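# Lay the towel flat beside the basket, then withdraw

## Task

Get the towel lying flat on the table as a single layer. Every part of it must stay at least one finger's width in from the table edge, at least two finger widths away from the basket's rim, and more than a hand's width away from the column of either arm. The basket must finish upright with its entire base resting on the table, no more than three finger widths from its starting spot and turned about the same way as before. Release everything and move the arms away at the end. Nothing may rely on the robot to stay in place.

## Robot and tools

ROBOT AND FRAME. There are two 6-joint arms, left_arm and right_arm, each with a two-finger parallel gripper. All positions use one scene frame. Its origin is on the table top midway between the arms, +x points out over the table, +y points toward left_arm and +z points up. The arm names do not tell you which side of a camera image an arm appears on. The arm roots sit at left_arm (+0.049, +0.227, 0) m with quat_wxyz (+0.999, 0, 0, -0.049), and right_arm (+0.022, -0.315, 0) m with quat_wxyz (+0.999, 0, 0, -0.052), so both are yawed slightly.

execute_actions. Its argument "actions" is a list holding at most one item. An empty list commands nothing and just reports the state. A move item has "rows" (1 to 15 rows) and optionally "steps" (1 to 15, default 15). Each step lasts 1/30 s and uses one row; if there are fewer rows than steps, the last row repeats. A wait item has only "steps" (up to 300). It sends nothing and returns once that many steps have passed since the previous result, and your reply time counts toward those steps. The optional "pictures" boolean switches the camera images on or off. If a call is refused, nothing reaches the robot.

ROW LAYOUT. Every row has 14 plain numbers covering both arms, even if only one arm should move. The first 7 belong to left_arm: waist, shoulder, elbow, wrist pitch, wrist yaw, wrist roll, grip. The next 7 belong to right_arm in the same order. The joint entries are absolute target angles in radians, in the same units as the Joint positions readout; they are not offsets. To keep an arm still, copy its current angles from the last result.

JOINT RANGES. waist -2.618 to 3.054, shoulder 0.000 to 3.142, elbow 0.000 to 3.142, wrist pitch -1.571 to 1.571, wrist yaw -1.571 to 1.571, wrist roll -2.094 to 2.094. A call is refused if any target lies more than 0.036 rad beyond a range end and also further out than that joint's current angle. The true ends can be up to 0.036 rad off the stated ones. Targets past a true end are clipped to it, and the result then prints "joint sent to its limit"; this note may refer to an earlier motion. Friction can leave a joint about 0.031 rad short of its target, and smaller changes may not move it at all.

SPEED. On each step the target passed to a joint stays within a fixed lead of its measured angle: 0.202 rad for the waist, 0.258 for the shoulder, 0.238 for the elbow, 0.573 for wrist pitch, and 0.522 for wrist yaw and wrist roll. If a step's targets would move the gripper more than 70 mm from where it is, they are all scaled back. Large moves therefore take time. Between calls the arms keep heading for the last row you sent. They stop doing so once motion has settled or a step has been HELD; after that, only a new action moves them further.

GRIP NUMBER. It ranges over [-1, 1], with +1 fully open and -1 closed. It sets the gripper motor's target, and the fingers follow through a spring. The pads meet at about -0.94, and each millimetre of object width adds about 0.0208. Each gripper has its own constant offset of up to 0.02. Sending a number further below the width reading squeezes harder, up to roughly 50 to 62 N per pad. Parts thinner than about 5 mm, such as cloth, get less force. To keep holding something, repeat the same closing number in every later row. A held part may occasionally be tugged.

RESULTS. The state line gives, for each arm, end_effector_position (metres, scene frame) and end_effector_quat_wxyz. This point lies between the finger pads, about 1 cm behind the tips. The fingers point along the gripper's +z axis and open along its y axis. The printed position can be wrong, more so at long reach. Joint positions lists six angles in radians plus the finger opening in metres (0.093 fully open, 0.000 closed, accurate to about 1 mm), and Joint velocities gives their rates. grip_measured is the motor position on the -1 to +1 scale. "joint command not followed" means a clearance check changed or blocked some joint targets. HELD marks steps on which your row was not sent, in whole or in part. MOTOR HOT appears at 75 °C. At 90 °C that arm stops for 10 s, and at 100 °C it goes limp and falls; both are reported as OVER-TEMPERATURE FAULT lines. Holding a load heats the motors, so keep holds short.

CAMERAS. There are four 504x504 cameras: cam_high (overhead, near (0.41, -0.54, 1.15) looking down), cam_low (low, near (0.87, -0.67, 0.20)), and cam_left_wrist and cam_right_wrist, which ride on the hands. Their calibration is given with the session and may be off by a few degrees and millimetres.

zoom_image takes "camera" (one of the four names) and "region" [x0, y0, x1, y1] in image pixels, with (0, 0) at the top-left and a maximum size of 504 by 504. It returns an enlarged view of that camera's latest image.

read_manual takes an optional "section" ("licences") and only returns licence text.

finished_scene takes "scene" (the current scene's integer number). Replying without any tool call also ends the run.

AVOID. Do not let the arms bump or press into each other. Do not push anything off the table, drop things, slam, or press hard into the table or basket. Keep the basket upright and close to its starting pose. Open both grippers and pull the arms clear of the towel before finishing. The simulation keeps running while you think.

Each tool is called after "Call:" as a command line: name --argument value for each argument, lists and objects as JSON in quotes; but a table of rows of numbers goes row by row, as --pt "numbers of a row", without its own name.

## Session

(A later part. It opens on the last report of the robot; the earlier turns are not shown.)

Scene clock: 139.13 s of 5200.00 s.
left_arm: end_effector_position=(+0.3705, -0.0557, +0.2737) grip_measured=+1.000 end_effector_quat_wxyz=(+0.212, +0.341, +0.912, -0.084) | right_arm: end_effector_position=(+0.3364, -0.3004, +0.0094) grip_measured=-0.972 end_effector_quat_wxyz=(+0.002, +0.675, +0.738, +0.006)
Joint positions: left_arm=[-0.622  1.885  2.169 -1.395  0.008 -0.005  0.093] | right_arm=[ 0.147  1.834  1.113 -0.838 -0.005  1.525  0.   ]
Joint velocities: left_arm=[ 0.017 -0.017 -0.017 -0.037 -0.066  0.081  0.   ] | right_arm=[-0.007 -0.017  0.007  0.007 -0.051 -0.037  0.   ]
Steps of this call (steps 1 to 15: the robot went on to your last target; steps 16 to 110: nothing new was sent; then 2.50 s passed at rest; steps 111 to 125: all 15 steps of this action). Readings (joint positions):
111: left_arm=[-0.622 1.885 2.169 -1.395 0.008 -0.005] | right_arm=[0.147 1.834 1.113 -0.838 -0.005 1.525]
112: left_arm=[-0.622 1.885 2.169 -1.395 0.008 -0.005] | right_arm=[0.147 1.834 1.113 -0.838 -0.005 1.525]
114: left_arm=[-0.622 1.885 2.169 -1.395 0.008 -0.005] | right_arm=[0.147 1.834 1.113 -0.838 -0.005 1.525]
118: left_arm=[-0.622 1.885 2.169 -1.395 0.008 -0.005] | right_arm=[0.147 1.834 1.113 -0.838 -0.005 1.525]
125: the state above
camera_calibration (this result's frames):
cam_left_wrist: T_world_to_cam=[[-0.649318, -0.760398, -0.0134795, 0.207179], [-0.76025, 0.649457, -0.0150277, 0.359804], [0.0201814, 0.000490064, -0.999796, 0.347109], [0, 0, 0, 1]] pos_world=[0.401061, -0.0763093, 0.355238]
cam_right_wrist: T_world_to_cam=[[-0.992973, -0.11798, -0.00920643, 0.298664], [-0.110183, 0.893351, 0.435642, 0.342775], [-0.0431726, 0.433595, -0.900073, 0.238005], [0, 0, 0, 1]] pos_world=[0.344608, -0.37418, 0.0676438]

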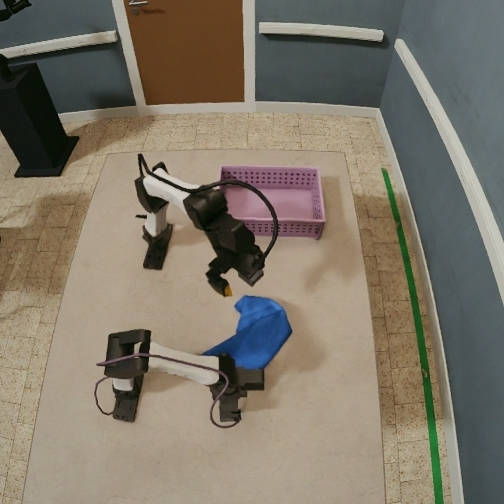

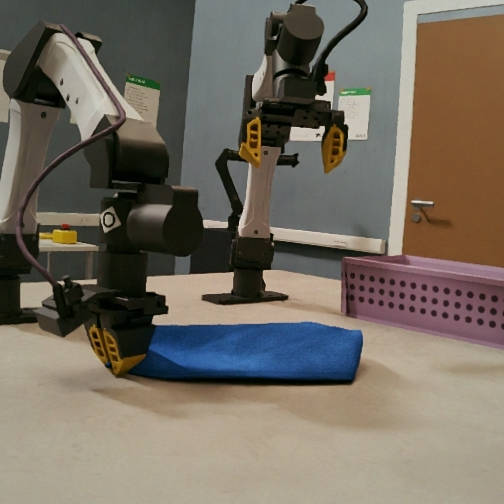

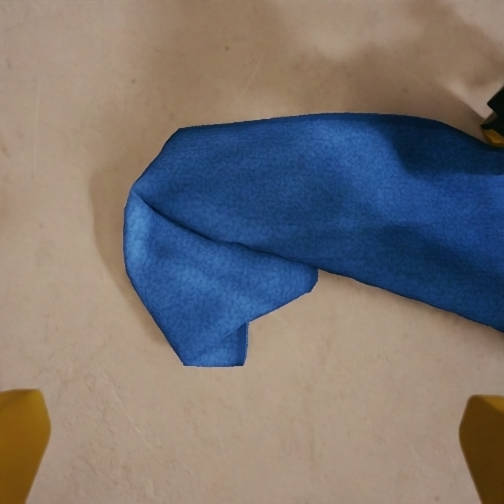

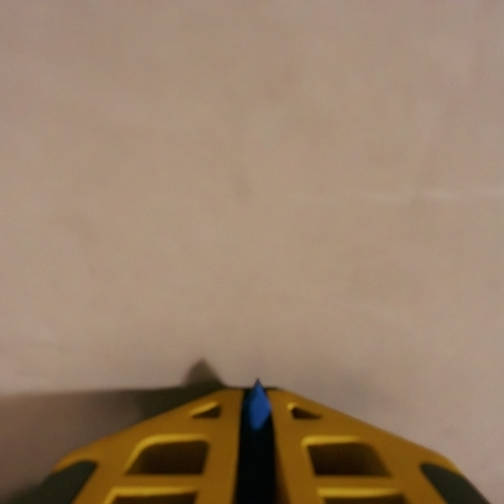

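Call:
execute_actions --actions '[{"rows": [[-0.62,1.5,1.7,-1.2,0,0,1, 0.147,1.81,1.15,-0.89,0,1.53,-1],[-0.62,1.2,1.3,-0.8,0,0,1, 0.147,1.80,1.18,-0.93,0,1.53,-1],[-0.62,1.2,1.3,-0.8,0,0,1, 0.147,1.79,1.21,-0.97,0,1.53,-1],[-0.62,1.2,1.3,-0.8,0,0,1, 0.147,1.78,1.24,-1.01,0,1.53,-1],[-0.62,1.2,1.3,-0.8,0,0,1, 0.147,1.77,1.27,-1.05,0,1.53,-1],[-0.62,1.2,1.3,-0.8,0,0,1, 0.147,1.76,1.30,-1.09,0,1.53,-1],[-0.62,1.2,1.3,-0.8,0,0,1, 0.147,1.75,1.33,-1.13,0,1.53,-1],[-0.62,1.2,1.3,-0.8,0,0,1, 0.147,1.74,1.36,-1.17,0,1.53,-1],[-0.62,1.2,1.3,-0.8,0,0,1, 0.147,1.735,1.39,-1.21,0,1.53,-1],[-0.62,1.2,1.3,-0.8,0,0,1, 0.147,1.73,1.42,-1.25,0,1.53,-1],[-0.87,0.6,0.6,0.2,0,0,1, 0.147,1.73,1.45,-1.285,0,1.53,-1]], "steps": 15}]' --pictures false

Call:
execute_actions --actions '[{"steps": 20}]'

Scene clock: 151.63 s of 5200.00 s.
left_arm: end_effector_position=(+0.2317, -0.0234, +0.3683) grip_measured=+1.000 end_effector_quat_wxyz=(+0.559, +0.352, +0.694, -0.287) | right_arm: end_effector_position=(+0.3525, -0.2997, +0.1157) grip_measured=-0.972 end_effector_quat_wxyz=(+0.021, +0.675, +0.737, +0.025)
Joint positions: left_arm=[-0.842  0.845  1.048 -0.414  0.004 -0.004  0.093] | right_arm=[ 0.147  1.737  1.432 -1.2   -0.005  1.525  0.   ]
Joint velocities: left_arm=[-0.696 -2.386 -2.225  2.908  0.125  0.051  0.   ] | right_arm=[ 0.007 -0.042  0.022 -0.491  0.007  0.037  0.   ]
Steps of this call (steps 1 to 15: the robot went on to your last target; steps 16 to 110: nothing new was sent; then 8.33 s passed at rest; steps 111 to 125: all 15 steps of this action). Readings (joint positions):
111: left_arm=[-0.622 1.846 2.108 -1.342 0.008 -0.005] | right_arm=[0.147 1.834 1.116 -0.843 -0.005 1.525]
112: left_arm=[-0.622 1.787 2.015 -1.266 0.008 -0.005] | right_arm=[0.147 1.834 1.123 -0.857 -0.005 1.525]
114: left_arm=[-0.622 1.642 1.835 -1.096 0.008 -0.005] | right_arm=[0.147 1.832 1.157 -0.906 -0.005 1.525]
118: left_arm=[-0.622 1.294 1.515 -0.908 0.008 -0.005] | right_arm=[0.147 1.799 1.276 -1.024 -0.005 1.525]
125: the state above

Scene clock: 152.30 s of 5200.00 s.
left_arm: end_effector_position=(+0.2099, -0.0050, +0.3746) grip_measured=+1.000 end_effector_quat_wxyz=(+0.686, +0.293, +0.560, -0.362) | right_arm: end_effector_position=(+0.3356, -0.3005, +0.1152) grip_measured=-0.972 end_effector_quat_wxyz=(-0.003, +0.675, +0.738, +0.000)
Joint positions: left_arm=[-0.864  0.591  0.612  0.182  0.007 -0.004  0.093] | right_arm=[ 0.147  1.737  1.432 -1.27  -0.005  1.525  0.   ]
Joint velocities: left_arm=[-0.002 -0.012 -0.022  0.095  0.037  0.022  0.   ] | right_arm=[-0.012 -0.017  0.007  0.051  0.007 -0.037  0.   ]
Steps of this call (steps 1 to 20: the robot went on to your last target). Readings (joint positions):
1: left_arm=[-0.858 0.759 0.967 -0.304 0.007 -0.004] | right_arm=[0.147 1.737 1.432 -1.214 -0.005 1.525]
2: left_arm=[-0.864 0.680 0.891 -0.199 0.007 -0.004] | right_arm=[0.147 1.737 1.432 -1.227 -0.005 1.525]
4: left_arm=[-0.864 0.582 0.765 -0.025 0.007 -0.004] | right_arm=[0.147 1.737 1.432 -1.245 -0.005 1.525]
8: left_arm=[-0.864 0.583 0.630 0.097 0.007 -0.004] | right_arm=[0.147 1.737 1.432 -1.262 -0.005 1.525]
20: the state above
camera_calibration (this result's frames):
cam_left_wrist: T_world_to_cam=[[-0.81001, -0.586373, 0.00706222, 0.169713], [-0.146344, 0.190466, -0.970725, 0.433171], [0.567862, -0.78733, -0.240092, 0.0476736], [0, 0, 0, 1]] pos_world=[0.173789, 0.0545455, 0.430737]
cam_right_wrist: T_world_to_cam=[[-0.992993, -0.117981, 0.00677025, 0.297011], [-0.1032, 0.893653, 0.436732, 0.294249], [-0.0575763, 0.432973, -0.899566, 0.337803], [0, 0, 0, 1]] pos_world=[0.344746, -0.374174, 0.173358]

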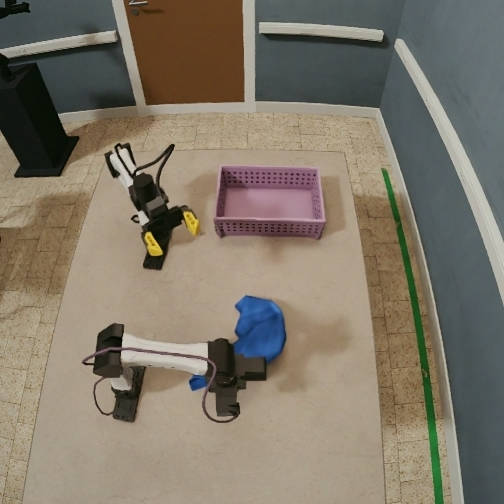

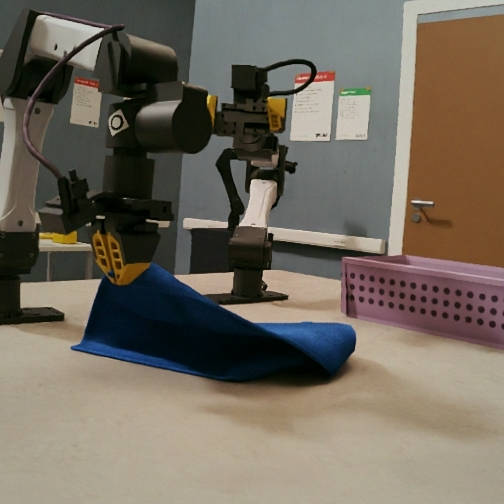

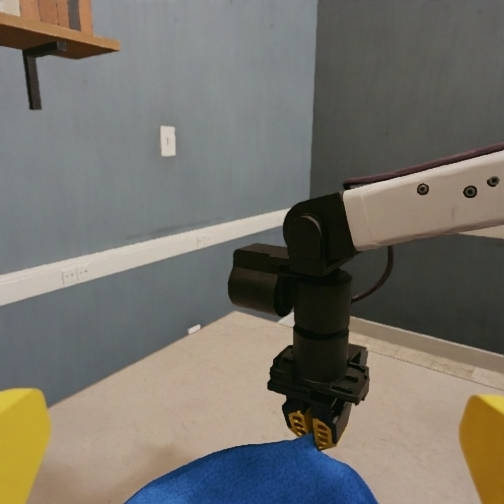

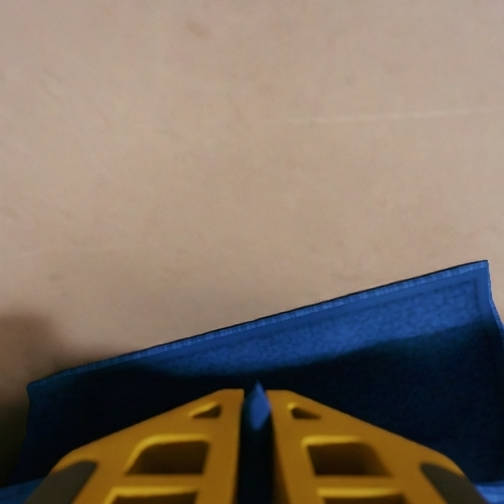

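Call:
execute_actions --actions '[{"rows": [[-0.87,0.6,0.6,0.0,0,0,1, 0.16,1.73,1.47,-1.28,0,1.48,-1],[-0.87,0.6,0.6,0.0,0,0,1, 0.17,1.72,1.50,-1.285,0,1.43,-1],[-0.87,0.6,0.6,0.0,0,0,1, 0.18,1.71,1.53,-1.29,0,1.38,-1],[-0.87,0.6,0.6,0.0,0,0,1, 0.19,1.705,1.56,-1.295,0,1.33,-1],[-0.87,0.6,0.6,0.0,0,0,1, 0.20,1.70,1.59,-1.30,0,1.28,-1],[-0.87,0.6,0.6,0.0,0,0,1, 0.21,1.69,1.62,-1.305,0,1.23,-1],[-0.87,0.6,0.6,0.0,0,0,1, 0.22,1.68,1.65,-1.31,0,1.18,-1],[-0.87,0.6,0.6,0.0,0,0,1, 0.23,1.675,1.68,-1.315,0,1.13,-1],[-0.87,0.6,0.6,0.0,0,0,1, 0.245,1.665,1.71,-1.32,0,1.08,-1],[-0.87,0.6,0.6,0.0,0,0,1, 0.26,1.66,1.74,-1.325,0,1.03,-1],[-0.87,0.6,0.6,0.0,0,0,1, 0.27,1.65,1.77,-1.33,0,0.98,-1],[-0.87,0.6,0.6,0.0,0,0,1, 0.28,1.64,1.80,-1.335,0,0.93,-1],[-0.87,0.6,0.6,0.0,0,0,1, 0.29,1.635,1.83,-1.34,0,0.88,-1],[-0.87,0.6,0.6,0.0,0,0,1, 0.30,1.628,1.86,-1.345,0,0.84,-1],[-0.87,0.6,0.6,0.0,0,0,1, 0.31,1.62,1.885,-1.35,0,0.8,-1]], "steps": 15}]' --pictures false

Call:
execute_actions --actions '[{"steps": 10}]'

Scene clock: 172.73 s of 5200.00 s.
left_arm: end_effector_position=(+0.2127, -0.0090, +0.3353) grip_measured=+1.000 end_effector_quat_wxyz=(+0.638, +0.321, +0.614, -0.337) | right_arm: end_effector_position=(+0.3882, -0.2466, +0.2497) grip_measured=-0.972 end_effector_quat_wxyz=(+0.166, +0.385, +0.901, +0.113)
Joint positions: left_arm=[-0.864  0.591  0.612  0.019  0.007 -0.004  0.093] | right_arm=[ 0.286  1.662  1.812 -1.316 -0.005  0.99   0.   ]
Joint velocities: left_arm=[ 0.012 -0.002 -0.007  0.022 -0.007 -0.051  0.   ] | right_arm=[ 0.286 -0.256  0.818 -0.139 -0.007 -1.179  0.   ]
Steps of this call (steps 1 to 30: the robot went on to your last target; steps 31 to 120: nothing new was sent; then 15.93 s passed at rest; steps 121 to 135: all 15 steps of this action). Readings (joint positions):
121: left_arm=[-0.864 0.591 0.612 0.171 0.007 -0.004] | right_arm=[0.147 1.737 1.432 -1.271 -0.005 1.519]
122: left_arm=[-0.864 0.591 0.612 0.145 0.007 -0.004] | right_arm=[0.148 1.737 1.438 -1.274 -0.005 1.504]
124: left_arm=[-0.864 0.591 0.612 0.090 0.007 -0.004] | right_arm=[0.159 1.737 1.473 -1.285 -0.005 1.455]
128: left_arm=[-0.864 0.591 0.612 0.042 0.007 -0.004] | right_arm=[0.201 1.727 1.597 -1.292 -0.005 1.307]
135: the state above

Scene clock: 173.07 s of 5200.00 s.
left_arm: end_effector_position=(+0.2127, -0.0090, +0.3343) grip_measured=+1.000 end_effector_quat_wxyz=(+0.636, +0.322, +0.615, -0.336) | right_arm: end_effector_position=(+0.3822, -0.2407, +0.2783) grip_measured=-0.972 end_effector_quat_wxyz=(+0.203, +0.298, +0.925, +0.117)
Joint positions: left_arm=[-0.864  0.591  0.612  0.015  0.007 -0.004  0.093] | right_arm=[ 0.305  1.624  1.866 -1.339 -0.005  0.826  0.   ]
Joint velocities: left_arm=[ 0.007 -0.012  0.007 -0.066  0.007  0.037  0.   ] | right_arm=[ 0.002 -0.007 -0.017 -0.022 -0.022 -0.198  0.   ]
Steps of this call (steps 1 to 10: the robot went on to your last target). Readings (joint positions):
1: left_arm=[-0.864 0.591 0.612 0.018 0.007 -0.004] | right_arm=[0.295 1.653 1.836 -1.316 -0.005 0.953]
2: left_arm=[-0.864 0.591 0.612 0.017 0.007 -0.004] | right_arm=[0.301 1.642 1.851 -1.316 -0.005 0.923]
4: left_arm=[-0.864 0.591 0.612 0.016 0.007 -0.004] | right_arm=[0.305 1.627 1.865 -1.320 -0.005 0.880]
8: left_arm=[-0.864 0.591 0.612 0.015 0.007 -0.004] | right_arm=[0.305 1.624 1.866 -1.335 -0.005 0.837]
10: the state above
camera_calibration (this result's frames):
cam_left_wrist: T_world_to_cam=[[-0.809473, -0.587143, 0.0041248, 0.170776], [-0.237057, 0.320379, -0.917148, 0.397797], [0.537176, -0.743384, -0.398524, 0.0932137], [0, 0, 0, 1]] pos_world=[0.182467, 0.0421176, 0.401283]
cam_right_wrist: T_world_to_cam=[[-0.483864, -0.812002, -0.326387, 0.0803049], [-0.871892, 0.479405, 0.0998808, 0.462215], [0.0753681, 0.332903, -0.939944, 0.397708], [0, 0, 0, 1]] pos_world=[0.411884, -0.288779, 0.353867]

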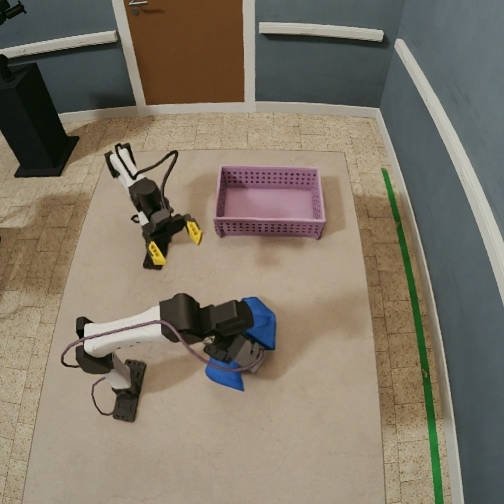

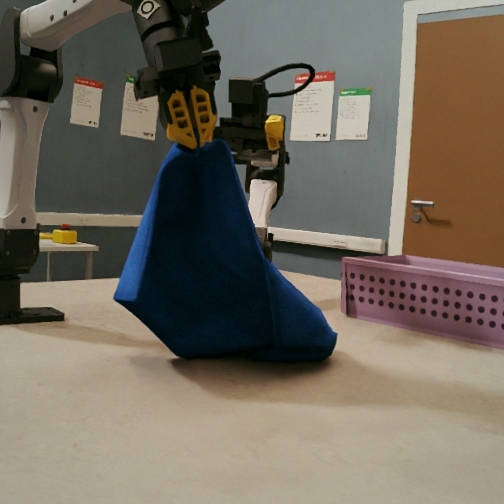

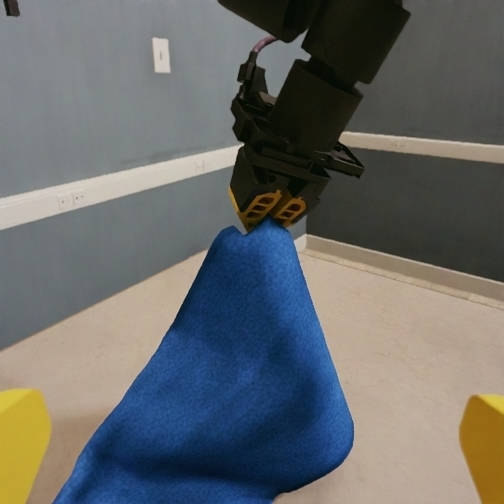

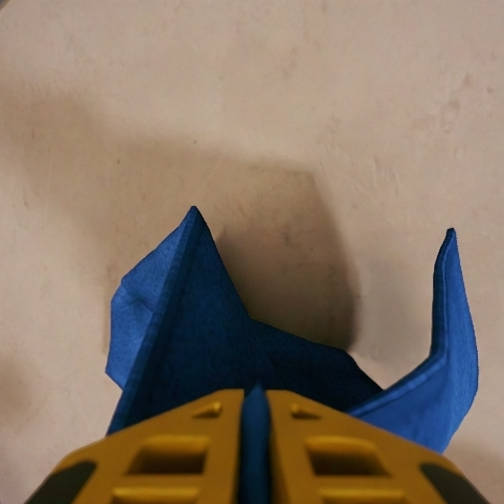

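Continue lifting.

Call:
execute_actions --actions '[{"rows": [[-0.87,0.6,0.6,0.0,0,0,1, 0.31,1.60,1.89,-1.31,0,0.75,-1],[-0.87,0.6,0.6,0.0,0,0,1, 0.31,1.585,1.90,-1.285,0,0.70,-1],[-0.87,0.6,0.6,0.0,0,0,1, 0.31,1.57,1.91,-1.26,0,0.64,-1],[-0.87,0.6,0.6,0.0,0,0,1, 0.31,1.555,1.92,-1.235,0,0.59,-1],[-0.87,0.6,0.6,0.0,0,0,1, 0.31,1.54,1.93,-1.21,0,0.53,-1],[-0.87,0.6,0.6,0.0,0,0,1, 0.31,1.525,1.94,-1.185,0,0.48,-1],[-0.87,0.6,0.6,0.0,0,0,1, 0.31,1.51,1.95,-1.16,0,0.43,-1],[-0.87,0.6,0.6,0.0,0,0,1, 0.31,1.495,1.96,-1.135,0,0.37,-1],[-0.87,0.6,0.6,0.0,0,0,1, 0.31,1.48,1.97,-1.11,0,0.32,-1],[-0.87,0.6,0.6,0.0,0,0,1, 0.31,1.465,1.98,-1.085,0,0.27,-1],[-0.87,0.6,0.6,0.0,0,0,1, 0.31,1.45,1.99,-1.06,0,0.21,-1],[-0.87,0.6,0.6,0.0,0,0,1, 0.31,1.435,2.0,-1.035,0,0.16,-1],[-0.87,0.6,0.6,0.0,0,0,1, 0.31,1.42,2.01,-1.01,0,0.10,-1],[-0.87,0.6,0.6,0.0,0,0,1, 0.31,1.40,2.015,-0.98,0,0.05,-1],[-0.87,0.6,0.6,0.0,0,0,1, 0.31,1.385,2.02,-0.955,0,0.0,-1]], "steps": 15}]' --pictures false

Call:
execute_actions --actions '[{"steps": 30}]'

Scene clock: 179.50 s of 5200.00 s.
left_arm: end_effector_position=(+0.2127, -0.0090, +0.3342) grip_measured=+1.000 end_effector_quat_wxyz=(+0.636, +0.322, +0.615, -0.336) | right_arm: end_effector_position=(+0.3855, -0.2400, +0.4284) grip_measured=-0.972 end_effector_quat_wxyz=(+0.482, +0.006, +0.870, +0.104)
Joint positions: left_arm=[-0.864  0.591  0.612  0.014  0.007 -0.004  0.093] | right_arm=[ 0.305  1.437  1.98  -1.083 -0.005  0.217  0.   ]
Joint velocities: left_arm=[ 0.012 -0.002  0.027 -0.066  0.022  0.022  0.   ] | right_arm=[ 0.002 -0.525  0.208  0.784 -0.022 -1.502  0.   ]
Steps of this call (steps 1 to 30: the robot went on to your last target; steps 31 to 178: nothing new was sent; steps 179 to 193: all 15 steps of this action). Readings (joint positions):
179: left_arm=[-0.864 0.591 0.612 0.014 0.007 -0.004] | right_arm=[0.305 1.624 1.866 -1.345 -0.005 0.798]
180: left_arm=[-0.864 0.591 0.612 0.014 0.007 -0.004] | right_arm=[0.305 1.624 1.866 -1.340 -0.005 0.782]
182: left_arm=[-0.864 0.591 0.612 0.014 0.007 -0.004] | right_arm=[0.305 1.618 1.866 -1.319 -0.005 0.726]
186: left_arm=[-0.864 0.591 0.612 0.014 0.007 -0.004] | right_arm=[0.305 1.571 1.898 -1.252 -0.005 0.564]
193: the state above

Scene clock: 180.50 s of 5200.00 s.
left_arm: end_effector_position=(+0.2127, -0.0090, +0.3342) grip_measured=+1.000 end_effector_quat_wxyz=(+0.636, +0.322, +0.615, -0.336) | right_arm: end_effector_position=(+0.3758, -0.2420, +0.4773) grip_measured=-0.972 end_effector_quat_wxyz=(+0.563, -0.082, +0.820, +0.060)
Joint positions: left_arm=[-0.864  0.591  0.612  0.014  0.007 -0.004  0.093] | right_arm=[ 0.305  1.384  2.004 -0.987 -0.005  0.006  0.   ]
Joint velocities: left_arm=[-0.017  0.007 -0.022  0.081  0.051 -0.066  0.   ] | right_arm=[-0.007  0.002 -0.012  0.022 -0.022 -0.051  0.   ]
Steps of this call (steps 1 to 30: the robot went on to your last target). Readings (joint positions):
1: left_arm=[-0.864 0.591 0.612 0.014 0.007 -0.004] | right_arm=[0.305 1.420 1.987 -1.059 -0.005 0.175]
2: left_arm=[-0.864 0.591 0.612 0.014 0.007 -0.004] | right_arm=[0.305 1.406 1.994 -1.040 -0.005 0.141]
4: left_arm=[-0.864 0.591 0.612 0.014 0.007 -0.004] | right_arm=[0.305 1.388 2.002 -1.011 -0.005 0.092]
8: left_arm=[-0.864 0.591 0.612 0.014 0.007 -0.004] | right_arm=[0.305 1.384 2.004 -0.991 -0.005 0.040]
30: the state above
All arms were judged still, so your last target was given up. Only a new action makes them travel on or press farther. Fingers that are still opening or closing keep moving.
camera_calibration (this result's frames):
cam_left_wrist: T_world_to_cam=[[-0.809472, -0.587144, 0.00411795, 0.170778], [-0.237257, 0.320666, -0.916996, 0.397708], [0.537089, -0.74326, -0.398874, 0.0933104], [0, 0, 0, 1]] pos_world=[0.182483, 0.0420939, 0.401213]
cam_right_wrist: T_world_to_cam=[[0.209472, -0.977581, 0.0213818, -0.325496], [-0.707015, -0.166529, -0.687312, 0.594853], [0.675464, 0.128856, -0.726048, 0.208634], [0, 0, 0, 1]] pos_world=[0.347828, -0.246021, 0.567287]

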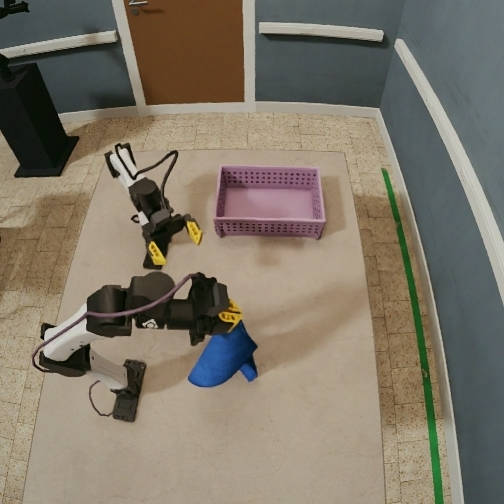

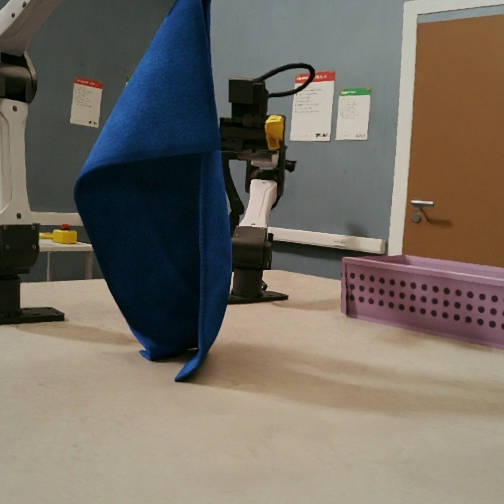

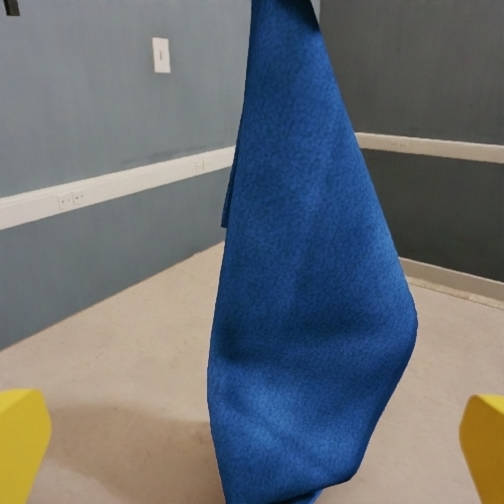

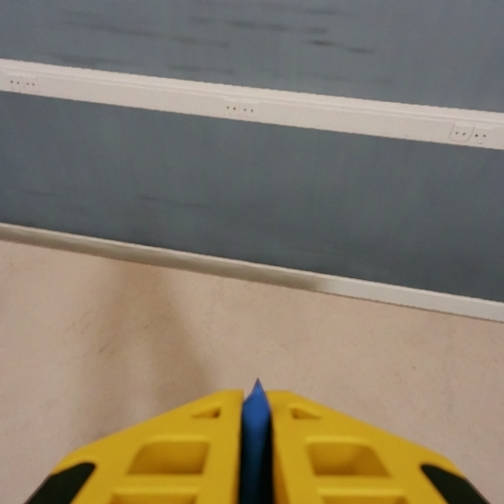

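Call:
execute_actions --actions '[{"rows": [[-0.8,0.6,0.6,0.0,0,0,1, 0.31,1.39,2.01,-0.94,0,0,-1],[-0.7,0.6,0.6,-0.1,0,0,1, 0.31,1.395,2.01,-0.90,0,0,-1],[-0.6,0.6,0.6,-0.2,0,0,1, 0.31,1.40,2.01,-0.86,0,0,-1],[-0.5,0.6,0.6,-0.3,0,0,1, 0.31,1.405,2.01,-0.82,0,0,-1],[-0.4,0.6,0.6,-0.4,0,0,1, 0.31,1.41,2.01,-0.78,0,0,-1],[-0.4,0.55,0.6,-0.4,0,0,1, 0.31,1.415,2.01,-0.74,0,0,-1],[-0.4,0.5,0.6,-0.4,0,0,1, 0.30,1.42,2.01,-0.70,0,0,-1],[-0.4,0.45,0.6,-0.45,0,0,1, 0.29,1.425,2.01,-0.66,0,0,-1],[-0.4,0.4,0.6,-0.5,0,0,1, 0.28,1.43,2.01,-0.62,0,0,-1],[-0.4,0.4,0.6,-0.5,0,0,1, 0.27,1.435,2.01,-0.58,0,0,-1],[-0.4,0.4,0.6,-0.5,0,0,1, 0.26,1.44,2.01,-0.54,0,0,-1],[-0.4,0.4,0.6,-0.5,0,0,1, 0.25,1.445,2.01,-0.50,0,0,-1],[-0.4,0.4,0.6,-0.5,0,0,1, 0.24,1.445,2.01,-0.47,0,0,-1],[-0.4,0.4,0.6,-0.5,0,0,1, 0.23,1.445,2.01,-0.44,0,0,-1]], "steps": 15}]' --pictures false

Call:
execute_actions --actions '[{"steps": 20}]'

Scene clock: 237.03 s of 5200.00 s.
left_arm: end_effector_position=(+0.2611, +0.1118, +0.2713) grip_measured=+1.000 end_effector_quat_wxyz=(+0.602, +0.192, +0.760, -0.153) | right_arm: end_effector_position=(+0.4171, -0.2567, +0.5530) grip_measured=-0.972 end_effector_quat_wxyz=(+0.698, -0.051, +0.712, +0.054)
Joint positions: left_arm=[-0.405  0.405  0.612 -0.437 -0.006 -0.003  0.093] | right_arm=[ 0.248  1.433  2.004 -0.591 -0.005  0.005  0.   ]
Joint velocities: left_arm=[-0.002 -0.002  0.007 -0.432  0.037  0.007  0.   ] | right_arm=[-0.242  0.129  0.012  0.842  0.037  0.022  0.   ]
Steps of this call (steps 1 to 450: nothing new was sent; then 41.03 s passed at rest; steps 451 to 465: all 15 steps of this action). Readings (joint positions):
451: left_arm=[-0.854 0.591 0.612 0.014 0.010 -0.003] | right_arm=[0.305 1.384 2.004 -0.986 -0.005 0.006]
452: left_arm=[-0.818 0.591 0.612 0.004 0.017 -0.003] | right_arm=[0.305 1.384 2.004 -0.980 -0.005 0.006]
454: left_arm=[-0.678 0.591 0.612 -0.064 0.018 -0.003] | right_arm=[0.305 1.384 2.004 -0.950 -0.005 0.006]
458: left_arm=[-0.428 0.557 0.612 -0.275 -0.003 -0.003] | right_arm=[0.305 1.391 2.004 -0.834 -0.005 0.006]
465: the state above

Scene clock: 237.70 s of 5200.00 s.
left_arm: end_effector_position=(+0.2585, +0.1132, +0.2601) grip_measured=+1.000 end_effector_quat_wxyz=(+0.584, +0.195, +0.774, -0.148) | right_arm: end_effector_position=(+0.4183, -0.2608, +0.5789) grip_measured=-0.972 end_effector_quat_wxyz=(+0.736, -0.045, +0.674, +0.053)
Joint positions: left_arm=[-0.405  0.405  0.612 -0.484 -0.006 -0.003  0.093] | right_arm=[ 0.238  1.436  2.004 -0.479 -0.003  0.005  0.   ]
Joint velocities: left_arm=[ 0.012  0.017  0.002  0.037 -0.051  0.007  0.   ] | right_arm=[ 0.017 -0.012 -0.007 -0.022  0.007 -0.022  0.   ]
Steps of this call (steps 1 to 20: the robot went on to your last target). Readings (joint positions):
1: left_arm=[-0.405 0.405 0.612 -0.449 -0.006 -0.003] | right_arm=[0.242 1.436 2.004 -0.568 -0.003 0.005]
2: left_arm=[-0.405 0.405 0.612 -0.457 -0.006 -0.003] | right_arm=[0.239 1.436 2.004 -0.550 -0.003 0.005]
4: left_arm=[-0.405 0.405 0.612 -0.468 -0.006 -0.003] | right_arm=[0.238 1.436 2.004 -0.523 -0.003 0.005]
8: left_arm=[-0.405 0.405 0.612 -0.479 -0.006 -0.003] | right_arm=[0.238 1.436 2.004 -0.493 -0.003 0.005]
20: the state above
camera_calibration (this result's frames):
cam_left_wrist: T_world_to_cam=[[-0.454136, -0.89091, -0.00626693, 0.225187], [-0.587294, 0.304644, -0.749852, 0.350297], [0.66996, -0.336854, -0.661576, 0.117934], [0, 0, 0, 1]] pos_world=[0.228982, 0.133632, 0.342105]
cam_right_wrist: T_world_to_cam=[[0.131897, -0.990974, 0.0239601, -0.327469], [-0.343991, -0.0684271, -0.936476, 0.709562], [0.929663, 0.115276, -0.349912, -0.0714423], [0, 0, 0, 1]] pos_world=[0.353693, -0.267724, 0.647335]

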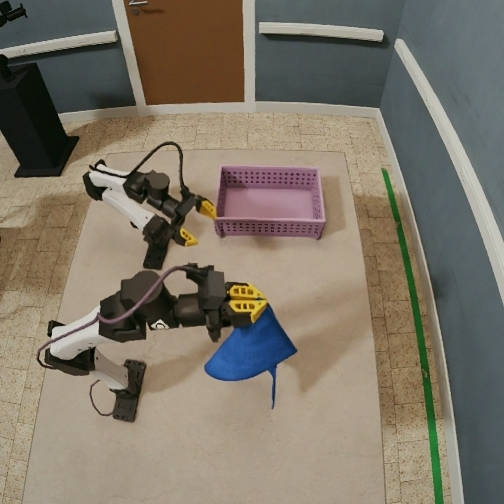

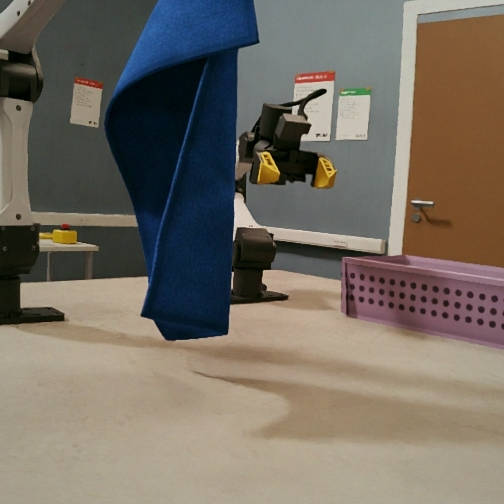

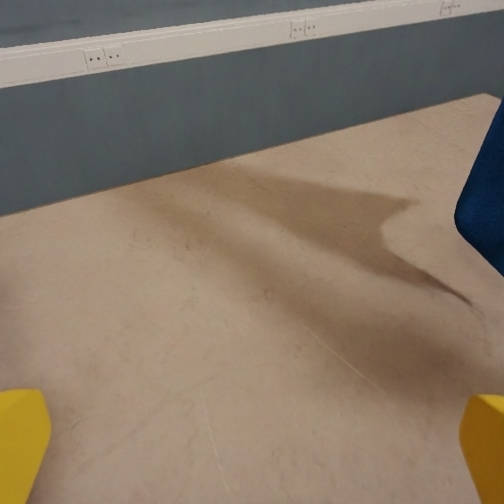

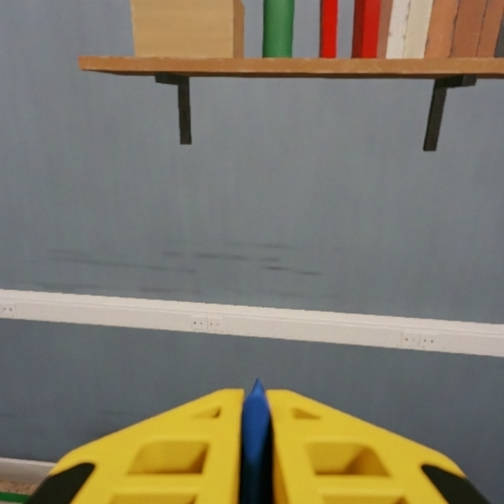

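Call:
execute_actions --actions '[{"rows": [[-0.4,0.4,0.6,-0.5,0,0,1, 0.22,1.45,2.02,-0.44,-0.02,0,-1],[-0.4,0.4,0.6,-0.5,0,0,1, 0.21,1.455,2.025,-0.435,-0.03,0,-1],[-0.4,0.4,0.6,-0.5,0,0,1, 0.195,1.46,2.03,-0.43,-0.045,0,-1],[-0.4,0.4,0.6,-0.5,0,0,1, 0.18,1.47,2.035,-0.425,-0.06,0,-1],[-0.4,0.4,0.6,-0.5,0,0,1, 0.16,1.48,2.04,-0.42,-0.08,0,-1],[-0.4,0.4,0.6,-0.5,0,0,1, 0.14,1.49,2.045,-0.41,-0.10,0,-1],[-0.4,0.4,0.6,-0.5,0,0,1, 0.115,1.50,2.05,-0.40,-0.125,0,-1],[-0.4,0.4,0.6,-0.5,0,0,1, 0.09,1.51,2.06,-0.39,-0.15,0,-1],[-0.4,0.4,0.6,-0.5,0,0,1, 0.06,1.525,2.07,-0.38,-0.18,0,-1],[-0.4,0.4,0.6,-0.5,0,0,1, 0.03,1.54,2.075,-0.37,-0.21,0,-1],[-0.4,0.4,0.6,-0.5,0,0,1, 0.0,1.55,2.085,-0.36,-0.24,0,-1],[-0.4,0.4,0.6,-0.5,0,0,1, -0.03,1.565,2.09,-0.35,-0.27,0,-1],[-0.4,0.4,0.6,-0.5,0,0,1, -0.06,1.58,2.10,-0.34,-0.30,0,-1],[-0.4,0.4,0.6,-0.5,0,0,1, -0.09,1.59,2.11,-0.33,-0.33,0,-1],[-0.4,0.4,0.6,-0.5,0,0,1, -0.12,1.605,2.115,-0.32,-0.36,0,-1]], "steps": 15}]' --pictures false

Call:
execute_actions --actions '[{"rows": [[-0.4,0.4,0.6,-0.5,0,0,1, -0.15,1.62,2.125,-0.31,-0.39,0,-1],[-0.4,0.4,0.6,-0.5,0,0,1, -0.18,1.635,2.13,-0.30,-0.42,0,-1],[-0.4,0.4,0.6,-0.5,0,0,1, -0.21,1.645,2.14,-0.29,-0.45,0,-1],[-0.4,0.4,0.6,-0.5,0,0,1, -0.24,1.66,2.15,-0.28,-0.475,0,-1],[-0.4,0.4,0.6,-0.5,0,0,1, -0.27,1.675,2.155,-0.27,-0.50,0,-1],[-0.4,0.4,0.6,-0.5,0,0,1, -0.30,1.685,2.165,-0.26,-0.525,0,-1],[-0.4,0.4,0.6,-0.5,0,0,1, -0.33,1.70,2.17,-0.25,-0.55,0,-1],[-0.4,0.4,0.6,-0.5,0,0,1, -0.355,1.71,2.18,-0.24,-0.575,0,-1],[-0.4,0.4,0.6,-0.5,0,0,1, -0.38,1.72,2.185,-0.235,-0.595,0,-1],[-0.4,0.4,0.6,-0.5,0,0,1, -0.40,1.73,2.19,-0.23,-0.615,0,-1],[-0.4,0.4,0.6,-0.5,0,0,1, -0.42,1.74,2.195,-0.225,-0.63,0,-1],[-0.4,0.4,0.6,-0.5,0,0,1, -0.435,1.745,2.20,-0.22,-0.64,0,-1],[-0.4,0.4,0.6,-0.5,0,0,1, -0.445,1.75,2.20,-0.215,-0.65,0,-1],[-0.4,0.4,0.6,-0.5,0,0,1, -0.452,1.75,2.20,-0.21,-0.655,0,-1]], "steps": 15}]' --pictures false

Call:
execute_actions --actions '[{"steps": 20}]'

Scene clock: 263.13 s of 5200.00 s.
left_arm: end_effector_position=(+0.2585, +0.1132, +0.2599) grip_measured=+1.000 end_effector_quat_wxyz=(+0.584, +0.196, +0.774, -0.148) | right_arm: end_effector_position=(+0.4648, -0.3473, +0.5719) grip_measured=-0.972 end_effector_quat_wxyz=(+0.741, -0.034, +0.670, +0.022)
Joint positions: left_arm=[-0.405  0.405  0.612 -0.485 -0.006 -0.003  0.093] | right_arm=[-0.061  1.57   2.068 -0.394 -0.244  0.005  0.   ]
Joint velocities: left_arm=[-0.002  0.012  0.002 -0.007 -0.022 -0.007  0.   ] | right_arm=[-0.842  0.442  0.198  0.256 -0.725 -0.007  0.   ]
Steps of this call (steps 1 to 15: the robot went on to your last target; steps 16 to 748: nothing new was sent; steps 749 to 763: all 15 steps of this action). Readings (joint positions):
749: left_arm=[-0.405 0.405 0.612 -0.485 -0.006 -0.003] | right_arm=[0.237 1.436 2.004 -0.477 -0.005 0.005]
750: left_arm=[-0.405 0.405 0.612 -0.485 -0.006 -0.003] | right_arm=[0.234 1.436 2.004 -0.477 -0.010 0.005]
752: left_arm=[-0.405 0.405 0.612 -0.485 -0.006 -0.003] | right_arm=[0.216 1.438 2.004 -0.473 -0.024 0.005]
756: left_arm=[-0.405 0.405 0.612 -0.485 -0.006 -0.003] | right_arm=[0.141 1.466 2.018 -0.451 -0.078 0.005]
763: the state above

Scene clock: 263.63 s of 5200.00 s.
left_arm: end_effector_position=(+0.2585, +0.1132, +0.2599) grip_measured=+1.000 end_effector_quat_wxyz=(+0.584, +0.196, +0.774, -0.148) | right_arm: end_effector_position=(+0.4766, -0.4826, +0.5597) grip_measured=-0.972 end_effector_quat_wxyz=(+0.749, -0.042, +0.661, -0.011)
Joint positions: left_arm=[-0.405  0.405  0.612 -0.485 -0.006 -0.003  0.093] | right_arm=[-0.444  1.742  2.16  -0.27  -0.591  0.004  0.   ]
Joint velocities: left_arm=[-0.017 -0.012  0.007  0.022 -0.037 -0.022  0.   ] | right_arm=[-0.227  0.076 -0.007  0.051 -0.315 -0.007  0.   ]
Steps of this call (steps 1 to 15: all 15 steps of this action). Readings (joint positions):
1: left_arm=[-0.405 0.405 0.612 -0.485 -0.006 -0.003] | right_arm=[-0.091 1.585 2.076 -0.386 -0.271 0.005]
2: left_arm=[-0.405 0.405 0.612 -0.485 -0.006 -0.003] | right_arm=[-0.121 1.601 2.083 -0.377 -0.299 0.005]
4: left_arm=[-0.405 0.405 0.612 -0.485 -0.006 -0.003] | right_arm=[-0.181 1.630 2.098 -0.360 -0.356 0.004]
8: left_arm=[-0.405 0.405 0.612 -0.485 -0.006 -0.003] | right_arm=[-0.300 1.683 2.129 -0.321 -0.461 0.004]
15: the state above

Scene clock: 264.30 s of 5200.00 s.
left_arm: end_effector_position=(+0.2585, +0.1132, +0.2599) grip_measured=+1.000 end_effector_quat_wxyz=(+0.584, +0.196, +0.774, -0.148) | right_arm: end_effector_position=(+0.4754, -0.4768, +0.5623) grip_measured=-0.972 end_effector_quat_wxyz=(+0.753, -0.065, +0.655, +0.001)
Joint positions: left_arm=[-0.405  0.405  0.612 -0.485 -0.006 -0.003  0.093] | right_arm=[-0.451  1.745  2.16  -0.246 -0.649  0.004  0.   ]
Joint velocities: left_arm=[ 0.002 -0.007  0.002  0.066 -0.051 -0.022  0.   ] | right_arm=[ 0.007  0.012  0.007  0.081 -0.037 -0.066  0.   ]
Steps of this call (steps 1 to 20: the robot went on to your last target). Readings (joint positions):
1: left_arm=[-0.405 0.405 0.612 -0.485 -0.006 -0.003] | right_arm=[-0.449 1.744 2.160 -0.267 -0.600 0.004]
2: left_arm=[-0.405 0.405 0.612 -0.485 -0.006 -0.003] | right_arm=[-0.451 1.745 2.160 -0.265 -0.607 0.004]
4: left_arm=[-0.405 0.405 0.612 -0.485 -0.006 -0.003] | right_arm=[-0.451 1.745 2.160 -0.260 -0.622 0.004]
8: left_arm=[-0.405 0.405 0.612 -0.485 -0.006 -0.003] | right_arm=[-0.451 1.745 2.160 -0.250 -0.637 0.004]
20: the state above
camera_calibration (this result's frames):
cam_left_wrist: T_world_to_cam=[[-0.45414, -0.890908, -0.00629022, 0.225194], [-0.587796, 0.304919, -0.749347, 0.350098], [0.669517, -0.336611, -0.662148, 0.11809], [0, 0, 0, 1]] pos_world=[0.228992, 0.133626, 0.341954]
cam_right_wrist: T_world_to_cam=[[0.0794893, -0.988797, 0.126338, -0.580243], [-0.294454, -0.144375, -0.944697, 0.643787], [0.952354, 0.0378926, -0.302631, -0.179715], [0, 0, 0, 1]] pos_world=[0.406841, -0.473986, 0.627104]

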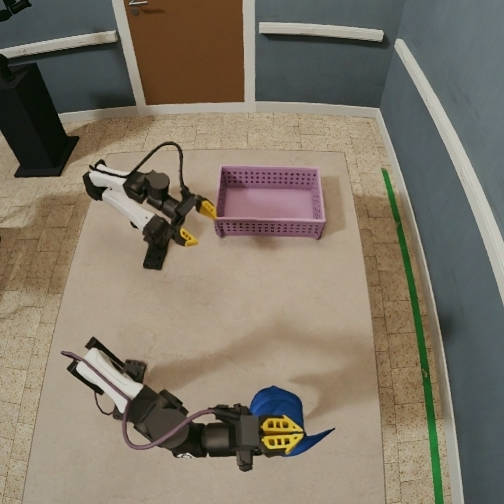

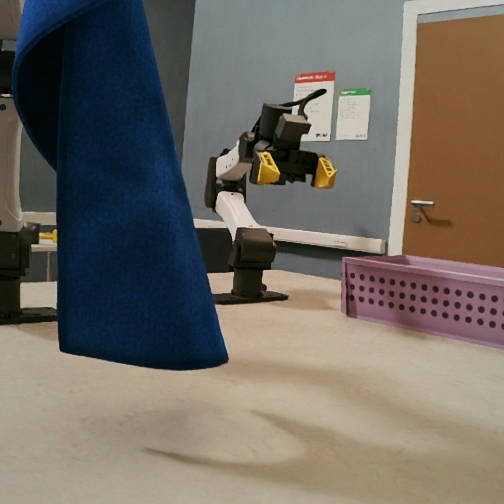

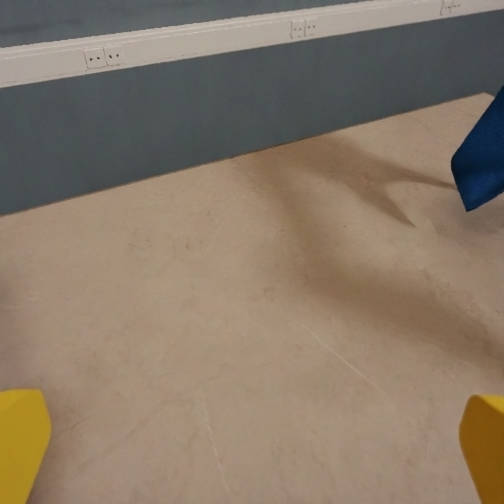

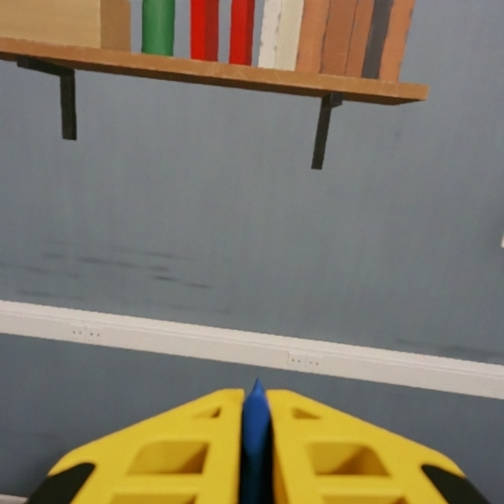

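Call:
execute_actions --actions '[{"rows": [[-0.3,0.4,0.6,-0.5,0,0,1, -0.43,1.73,2.14,-0.24,-0.63,0,-1],[-0.2,0.4,0.6,-0.5,0,0,1, -0.41,1.715,2.11,-0.24,-0.605,0,-1],[-0.1,0.4,0.6,-0.5,0,0,1, -0.385,1.695,2.08,-0.24,-0.575,0,-1],[0.0,0.4,0.6,-0.5,0,0,1, -0.355,1.672,2.045,-0.24,-0.54,0,-1],[0.1,0.4,0.6,-0.5,0,0,1, -0.325,1.65,2.005,-0.24,-0.505,0,-1],[0.2,0.4,0.6,-0.5,0,0,1, -0.295,1.628,1.97,-0.24,-0.475,0,-1],[0.3,0.4,0.6,-0.5,0,0,1, -0.265,1.605,1.93,-0.24,-0.44,0,-1],[0.4,0.4,0.6,-0.5,0,0,1, -0.235,1.58,1.895,-0.24,-0.405,0,-1],[0.5,0.4,0.6,-0.5,0,0,1, -0.20,1.558,1.855,-0.24,-0.37,0,-1],[0.6,0.4,0.6,-0.5,0,0,1, -0.17,1.535,1.82,-0.24,-0.335,0,-1],[0.7,0.4,0.6,-0.5,0,0,1, -0.139,1.511,1.78,-0.24,-0.30,0,-1],[0.8,0.4,0.6,-0.5,0,0,1, -0.102,1.50,1.75,-0.24,-0.27,0,-1],[0.9,0.4,0.6,-0.5,0,0,1, -0.065,1.49,1.72,-0.24,-0.24,0,-1],[0.95,0.4,0.6,-0.5,0,0,1, -0.028,1.48,1.69,-0.24,-0.21,0,-1],[1.0,0.4,0.6,-0.5,0,0,1, 0.009,1.47,1.66,-0.235,-0.18,0,-1]], "steps": 15}]' --pictures false

Call:
execute_actions --actions '[{"rows": [[1.0,0.4,0.6,-0.5,0,0,1, 0.046,1.46,1.63,-0.235,-0.15,0,-1],[1.0,0.4,0.6,-0.5,0,0,1, 0.083,1.452,1.60,-0.235,-0.12,0,-1],[1.0,0.4,0.6,-0.5,0,0,1, 0.12,1.444,1.57,-0.23,-0.09,0,-1],[1.0,0.4,0.6,-0.5,0,0,1, 0.157,1.437,1.54,-0.23,-0.06,0,-1],[1.0,0.4,0.6,-0.5,0,0,1, 0.194,1.432,1.51,-0.23,-0.03,0,-1],[1.0,0.4,0.6,-0.5,0,0,1, 0.23,1.43,1.484,-0.23,0,0,-1],[1.0,0.4,0.6,-0.5,0,0,1, 0.267,1.44,1.465,-0.22,0.028,0,-1],[1.0,0.4,0.6,-0.5,0,0,1, 0.304,1.452,1.447,-0.215,0.056,0,-1],[1.0,0.4,0.6,-0.5,0,0,1, 0.34,1.466,1.43,-0.205,0.083,0,-1],[1.0,0.4,0.6,-0.5,0,0,1, 0.377,1.482,1.414,-0.195,0.11,0,-1],[1.0,0.4,0.6,-0.5,0,0,1, 0.414,1.498,1.398,-0.187,0.14,0,-1],[1.0,0.4,0.6,-0.5,0,0,1, 0.45,1.515,1.384,-0.18,0.167,0,-1],[1.0,0.4,0.6,-0.5,0,0,1, 0.487,1.532,1.37,-0.17,0.195,0,-1],[1.0,0.4,0.6,-0.5,0,0,1, 0.524,1.55,1.358,-0.163,0.222,0,-1],[1.0,0.4,0.6,-0.5,0,0,1, 0.56,1.567,1.346,-0.155,0.25,0,-1]], "steps": 15}]' --pictures false

Call:
execute_actions --actions '[{"steps": 15}]'

Scene clock: 291.37 s of 5200.00 s.
left_arm: end_effector_position=(+0.2513, +0.3528, +0.2599) grip_measured=+1.000 end_effector_quat_wxyz=(+0.579, -0.221, +0.767, +0.165) | right_arm: end_effector_position=(+0.4901, -0.3393, +0.4771) grip_measured=-0.972 end_effector_quat_wxyz=(+0.690, -0.047, +0.720, +0.057)
Joint positions: left_arm=[ 0.656  0.405  0.612 -0.485  0.002 -0.002  0.093] | right_arm=[-0.058  1.515  1.727 -0.256 -0.31   0.004  0.   ]
Joint velocities: left_arm=[ 2.21  -0.007  0.012 -0.037 -0.125 -0.051  0.   ] | right_arm=[ 0.994 -0.447 -0.789  0.007  0.842 -0.022  0.   ]
Steps of this call (steps 1 to 15: the robot went on to your last target; steps 16 to 797: nothing new was sent; steps 798 to 812: all 15 steps of this action). Readings (joint positions):
798: left_arm=[-0.387 0.405 0.612 -0.485 0.001 -0.002] | right_arm=[-0.450 1.745 2.160 -0.245 -0.648 0.004]
799: left_arm=[-0.336 0.405 0.612 -0.485 0.007 -0.002] | right_arm=[-0.445 1.743 2.155 -0.244 -0.640 0.004]
801: left_arm=[-0.187 0.405 0.612 -0.485 0.007 -0.002] | right_arm=[-0.419 1.725 2.114 -0.244 -0.608 0.004]
805: left_arm=[0.120 0.405 0.612 -0.485 0.004 -0.002] | right_arm=[-0.300 1.654 1.969 -0.249 -0.514 0.004]
812: the state above

Scene clock: 291.87 s of 5200.00 s.
left_arm: end_effector_position=(+0.1970, +0.4134, +0.2600) grip_measured=+1.000 end_effector_quat_wxyz=(+0.542, -0.349, +0.718, +0.263) | right_arm: end_effector_position=(+0.4781, -0.1525, +0.3270) grip_measured=-0.972 end_effector_quat_wxyz=(+0.578, -0.118, +0.805, +0.061)
Joint positions: left_arm=[ 0.993  0.405  0.612 -0.485 -0.008 -0.002  0.093] | right_arm=[ 0.491  1.517  1.391 -0.208  0.129  0.004  0.   ]
Joint velocities: left_arm=[-0.002 -0.012 -0.017 -0.066  0.066 -0.007  0.   ] | right_arm=[ 1.004  0.491 -0.325  0.344  0.725  0.007  0.   ]
Steps of this call (steps 1 to 15: all 15 steps of this action). Readings (joint positions):
1: left_arm=[0.733 0.405 0.612 -0.485 0.001 -0.002] | right_arm=[-0.021 1.502 1.699 -0.255 -0.280 0.004]
2: left_arm=[0.810 0.405 0.612 -0.485 0.001 -0.002] | right_arm=[0.016 1.489 1.671 -0.253 -0.250 0.004]
4: left_arm=[0.943 0.405 0.612 -0.485 -0.004 -0.002] | right_arm=[0.090 1.470 1.612 -0.250 -0.191 0.004]
8: left_arm=[0.993 0.405 0.612 -0.485 -0.008 -0.002] | right_arm=[0.237 1.457 1.502 -0.247 -0.072 0.004]
15: the state above

Scene clock: 292.37 s of 5200.00 s.
left_arm: end_effector_position=(+0.1970, +0.4134, +0.2600) grip_measured=+1.000 end_effector_quat_wxyz=(+0.542, -0.349, +0.718, +0.263) | right_arm: end_effector_position=(+0.4787, -0.1302, +0.2880) grip_measured=-0.972 end_effector_quat_wxyz=(+0.554, -0.126, +0.822, +0.031)
Joint positions: left_arm=[ 0.993  0.405  0.612 -0.485 -0.008 -0.002  0.093] | right_arm=[ 0.568  1.574  1.352 -0.184  0.237  0.004  0.   ]
Joint velocities: left_arm=[ 0.007 -0.012  0.007 -0.022  0.022  0.022  0.   ] | right_arm=[ 0.007  0.022  0.007 -0.037  0.051  0.022  0.   ]
Steps of this call (steps 1 to 15: the robot went on to your last target). Readings (joint positions):
1: left_arm=[0.993 0.405 0.612 -0.485 -0.008 -0.002] | right_arm=[0.522 1.533 1.381 -0.202 0.150 0.004]
2: left_arm=[0.993 0.405 0.612 -0.485 -0.008 -0.002] | right_arm=[0.547 1.548 1.371 -0.200 0.164 0.004]
4: left_arm=[0.993 0.405 0.612 -0.485 -0.008 -0.002] | right_arm=[0.569 1.569 1.357 -0.200 0.183 0.004]
8: left_arm=[0.993 0.405 0.612 -0.485 -0.008 -0.002] | right_arm=[0.568 1.574 1.352 -0.194 0.217 0.004]
15: the state above
camera_calibration (this result's frames):
cam_left_wrist: T_world_to_cam=[[0.800589, -0.599166, -0.0075476, 0.0972311], [-0.401269, -0.526724, -0.749363, 0.529511], [0.445018, 0.60296, -0.662116, -0.0839284], [0, 0, 0, 1]] pos_world=[0.171984, 0.38777, 0.34196]
cam_right_wrist: T_world_to_cam=[[0.248873, -0.961395, 0.117399, -0.278085], [-0.703488, -0.262748, -0.660355, 0.534156], [0.665708, 0.0817551, -0.74172, -0.00964871], [0, 0, 0, 1]] pos_world=[0.451404, -0.126212, 0.378223]

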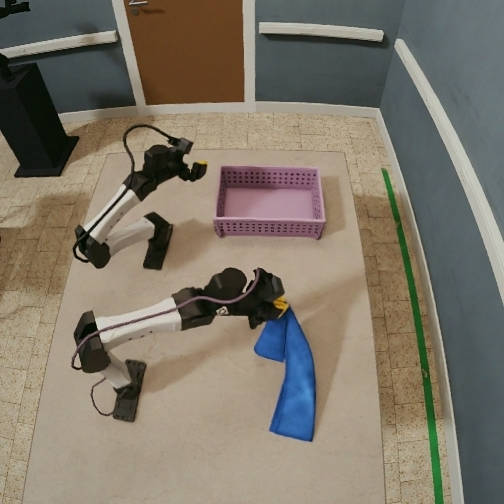

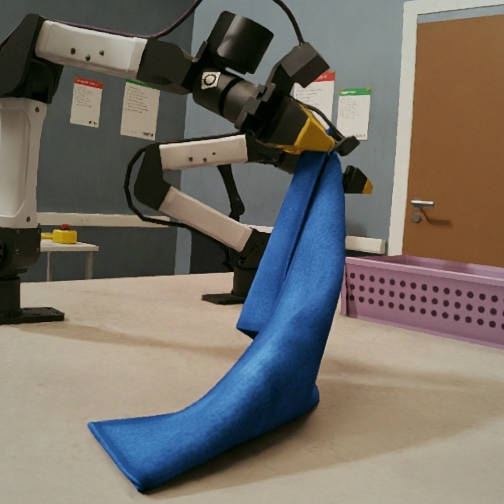

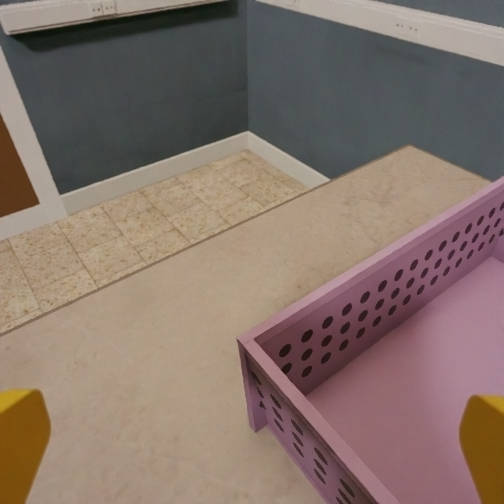

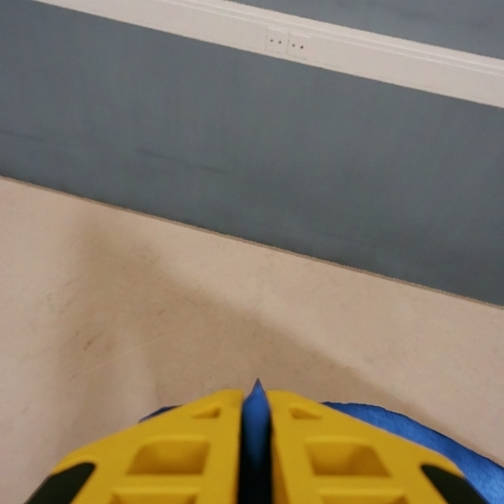

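Call:
zoom_image --camera "cam_high" --region '[220, 280, 380, 460]'

Region (220, 280, 380, 460) of cam_high's 504x504 image, scaled by 2.800, with more detail than that image has.

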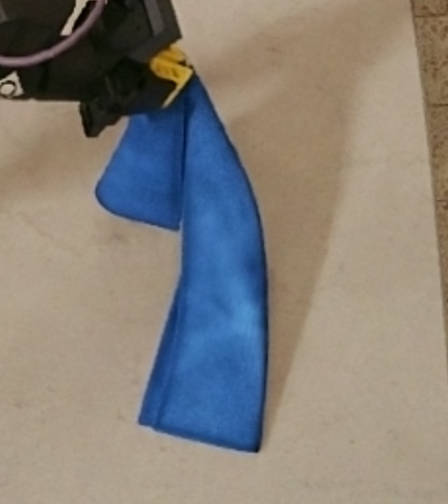

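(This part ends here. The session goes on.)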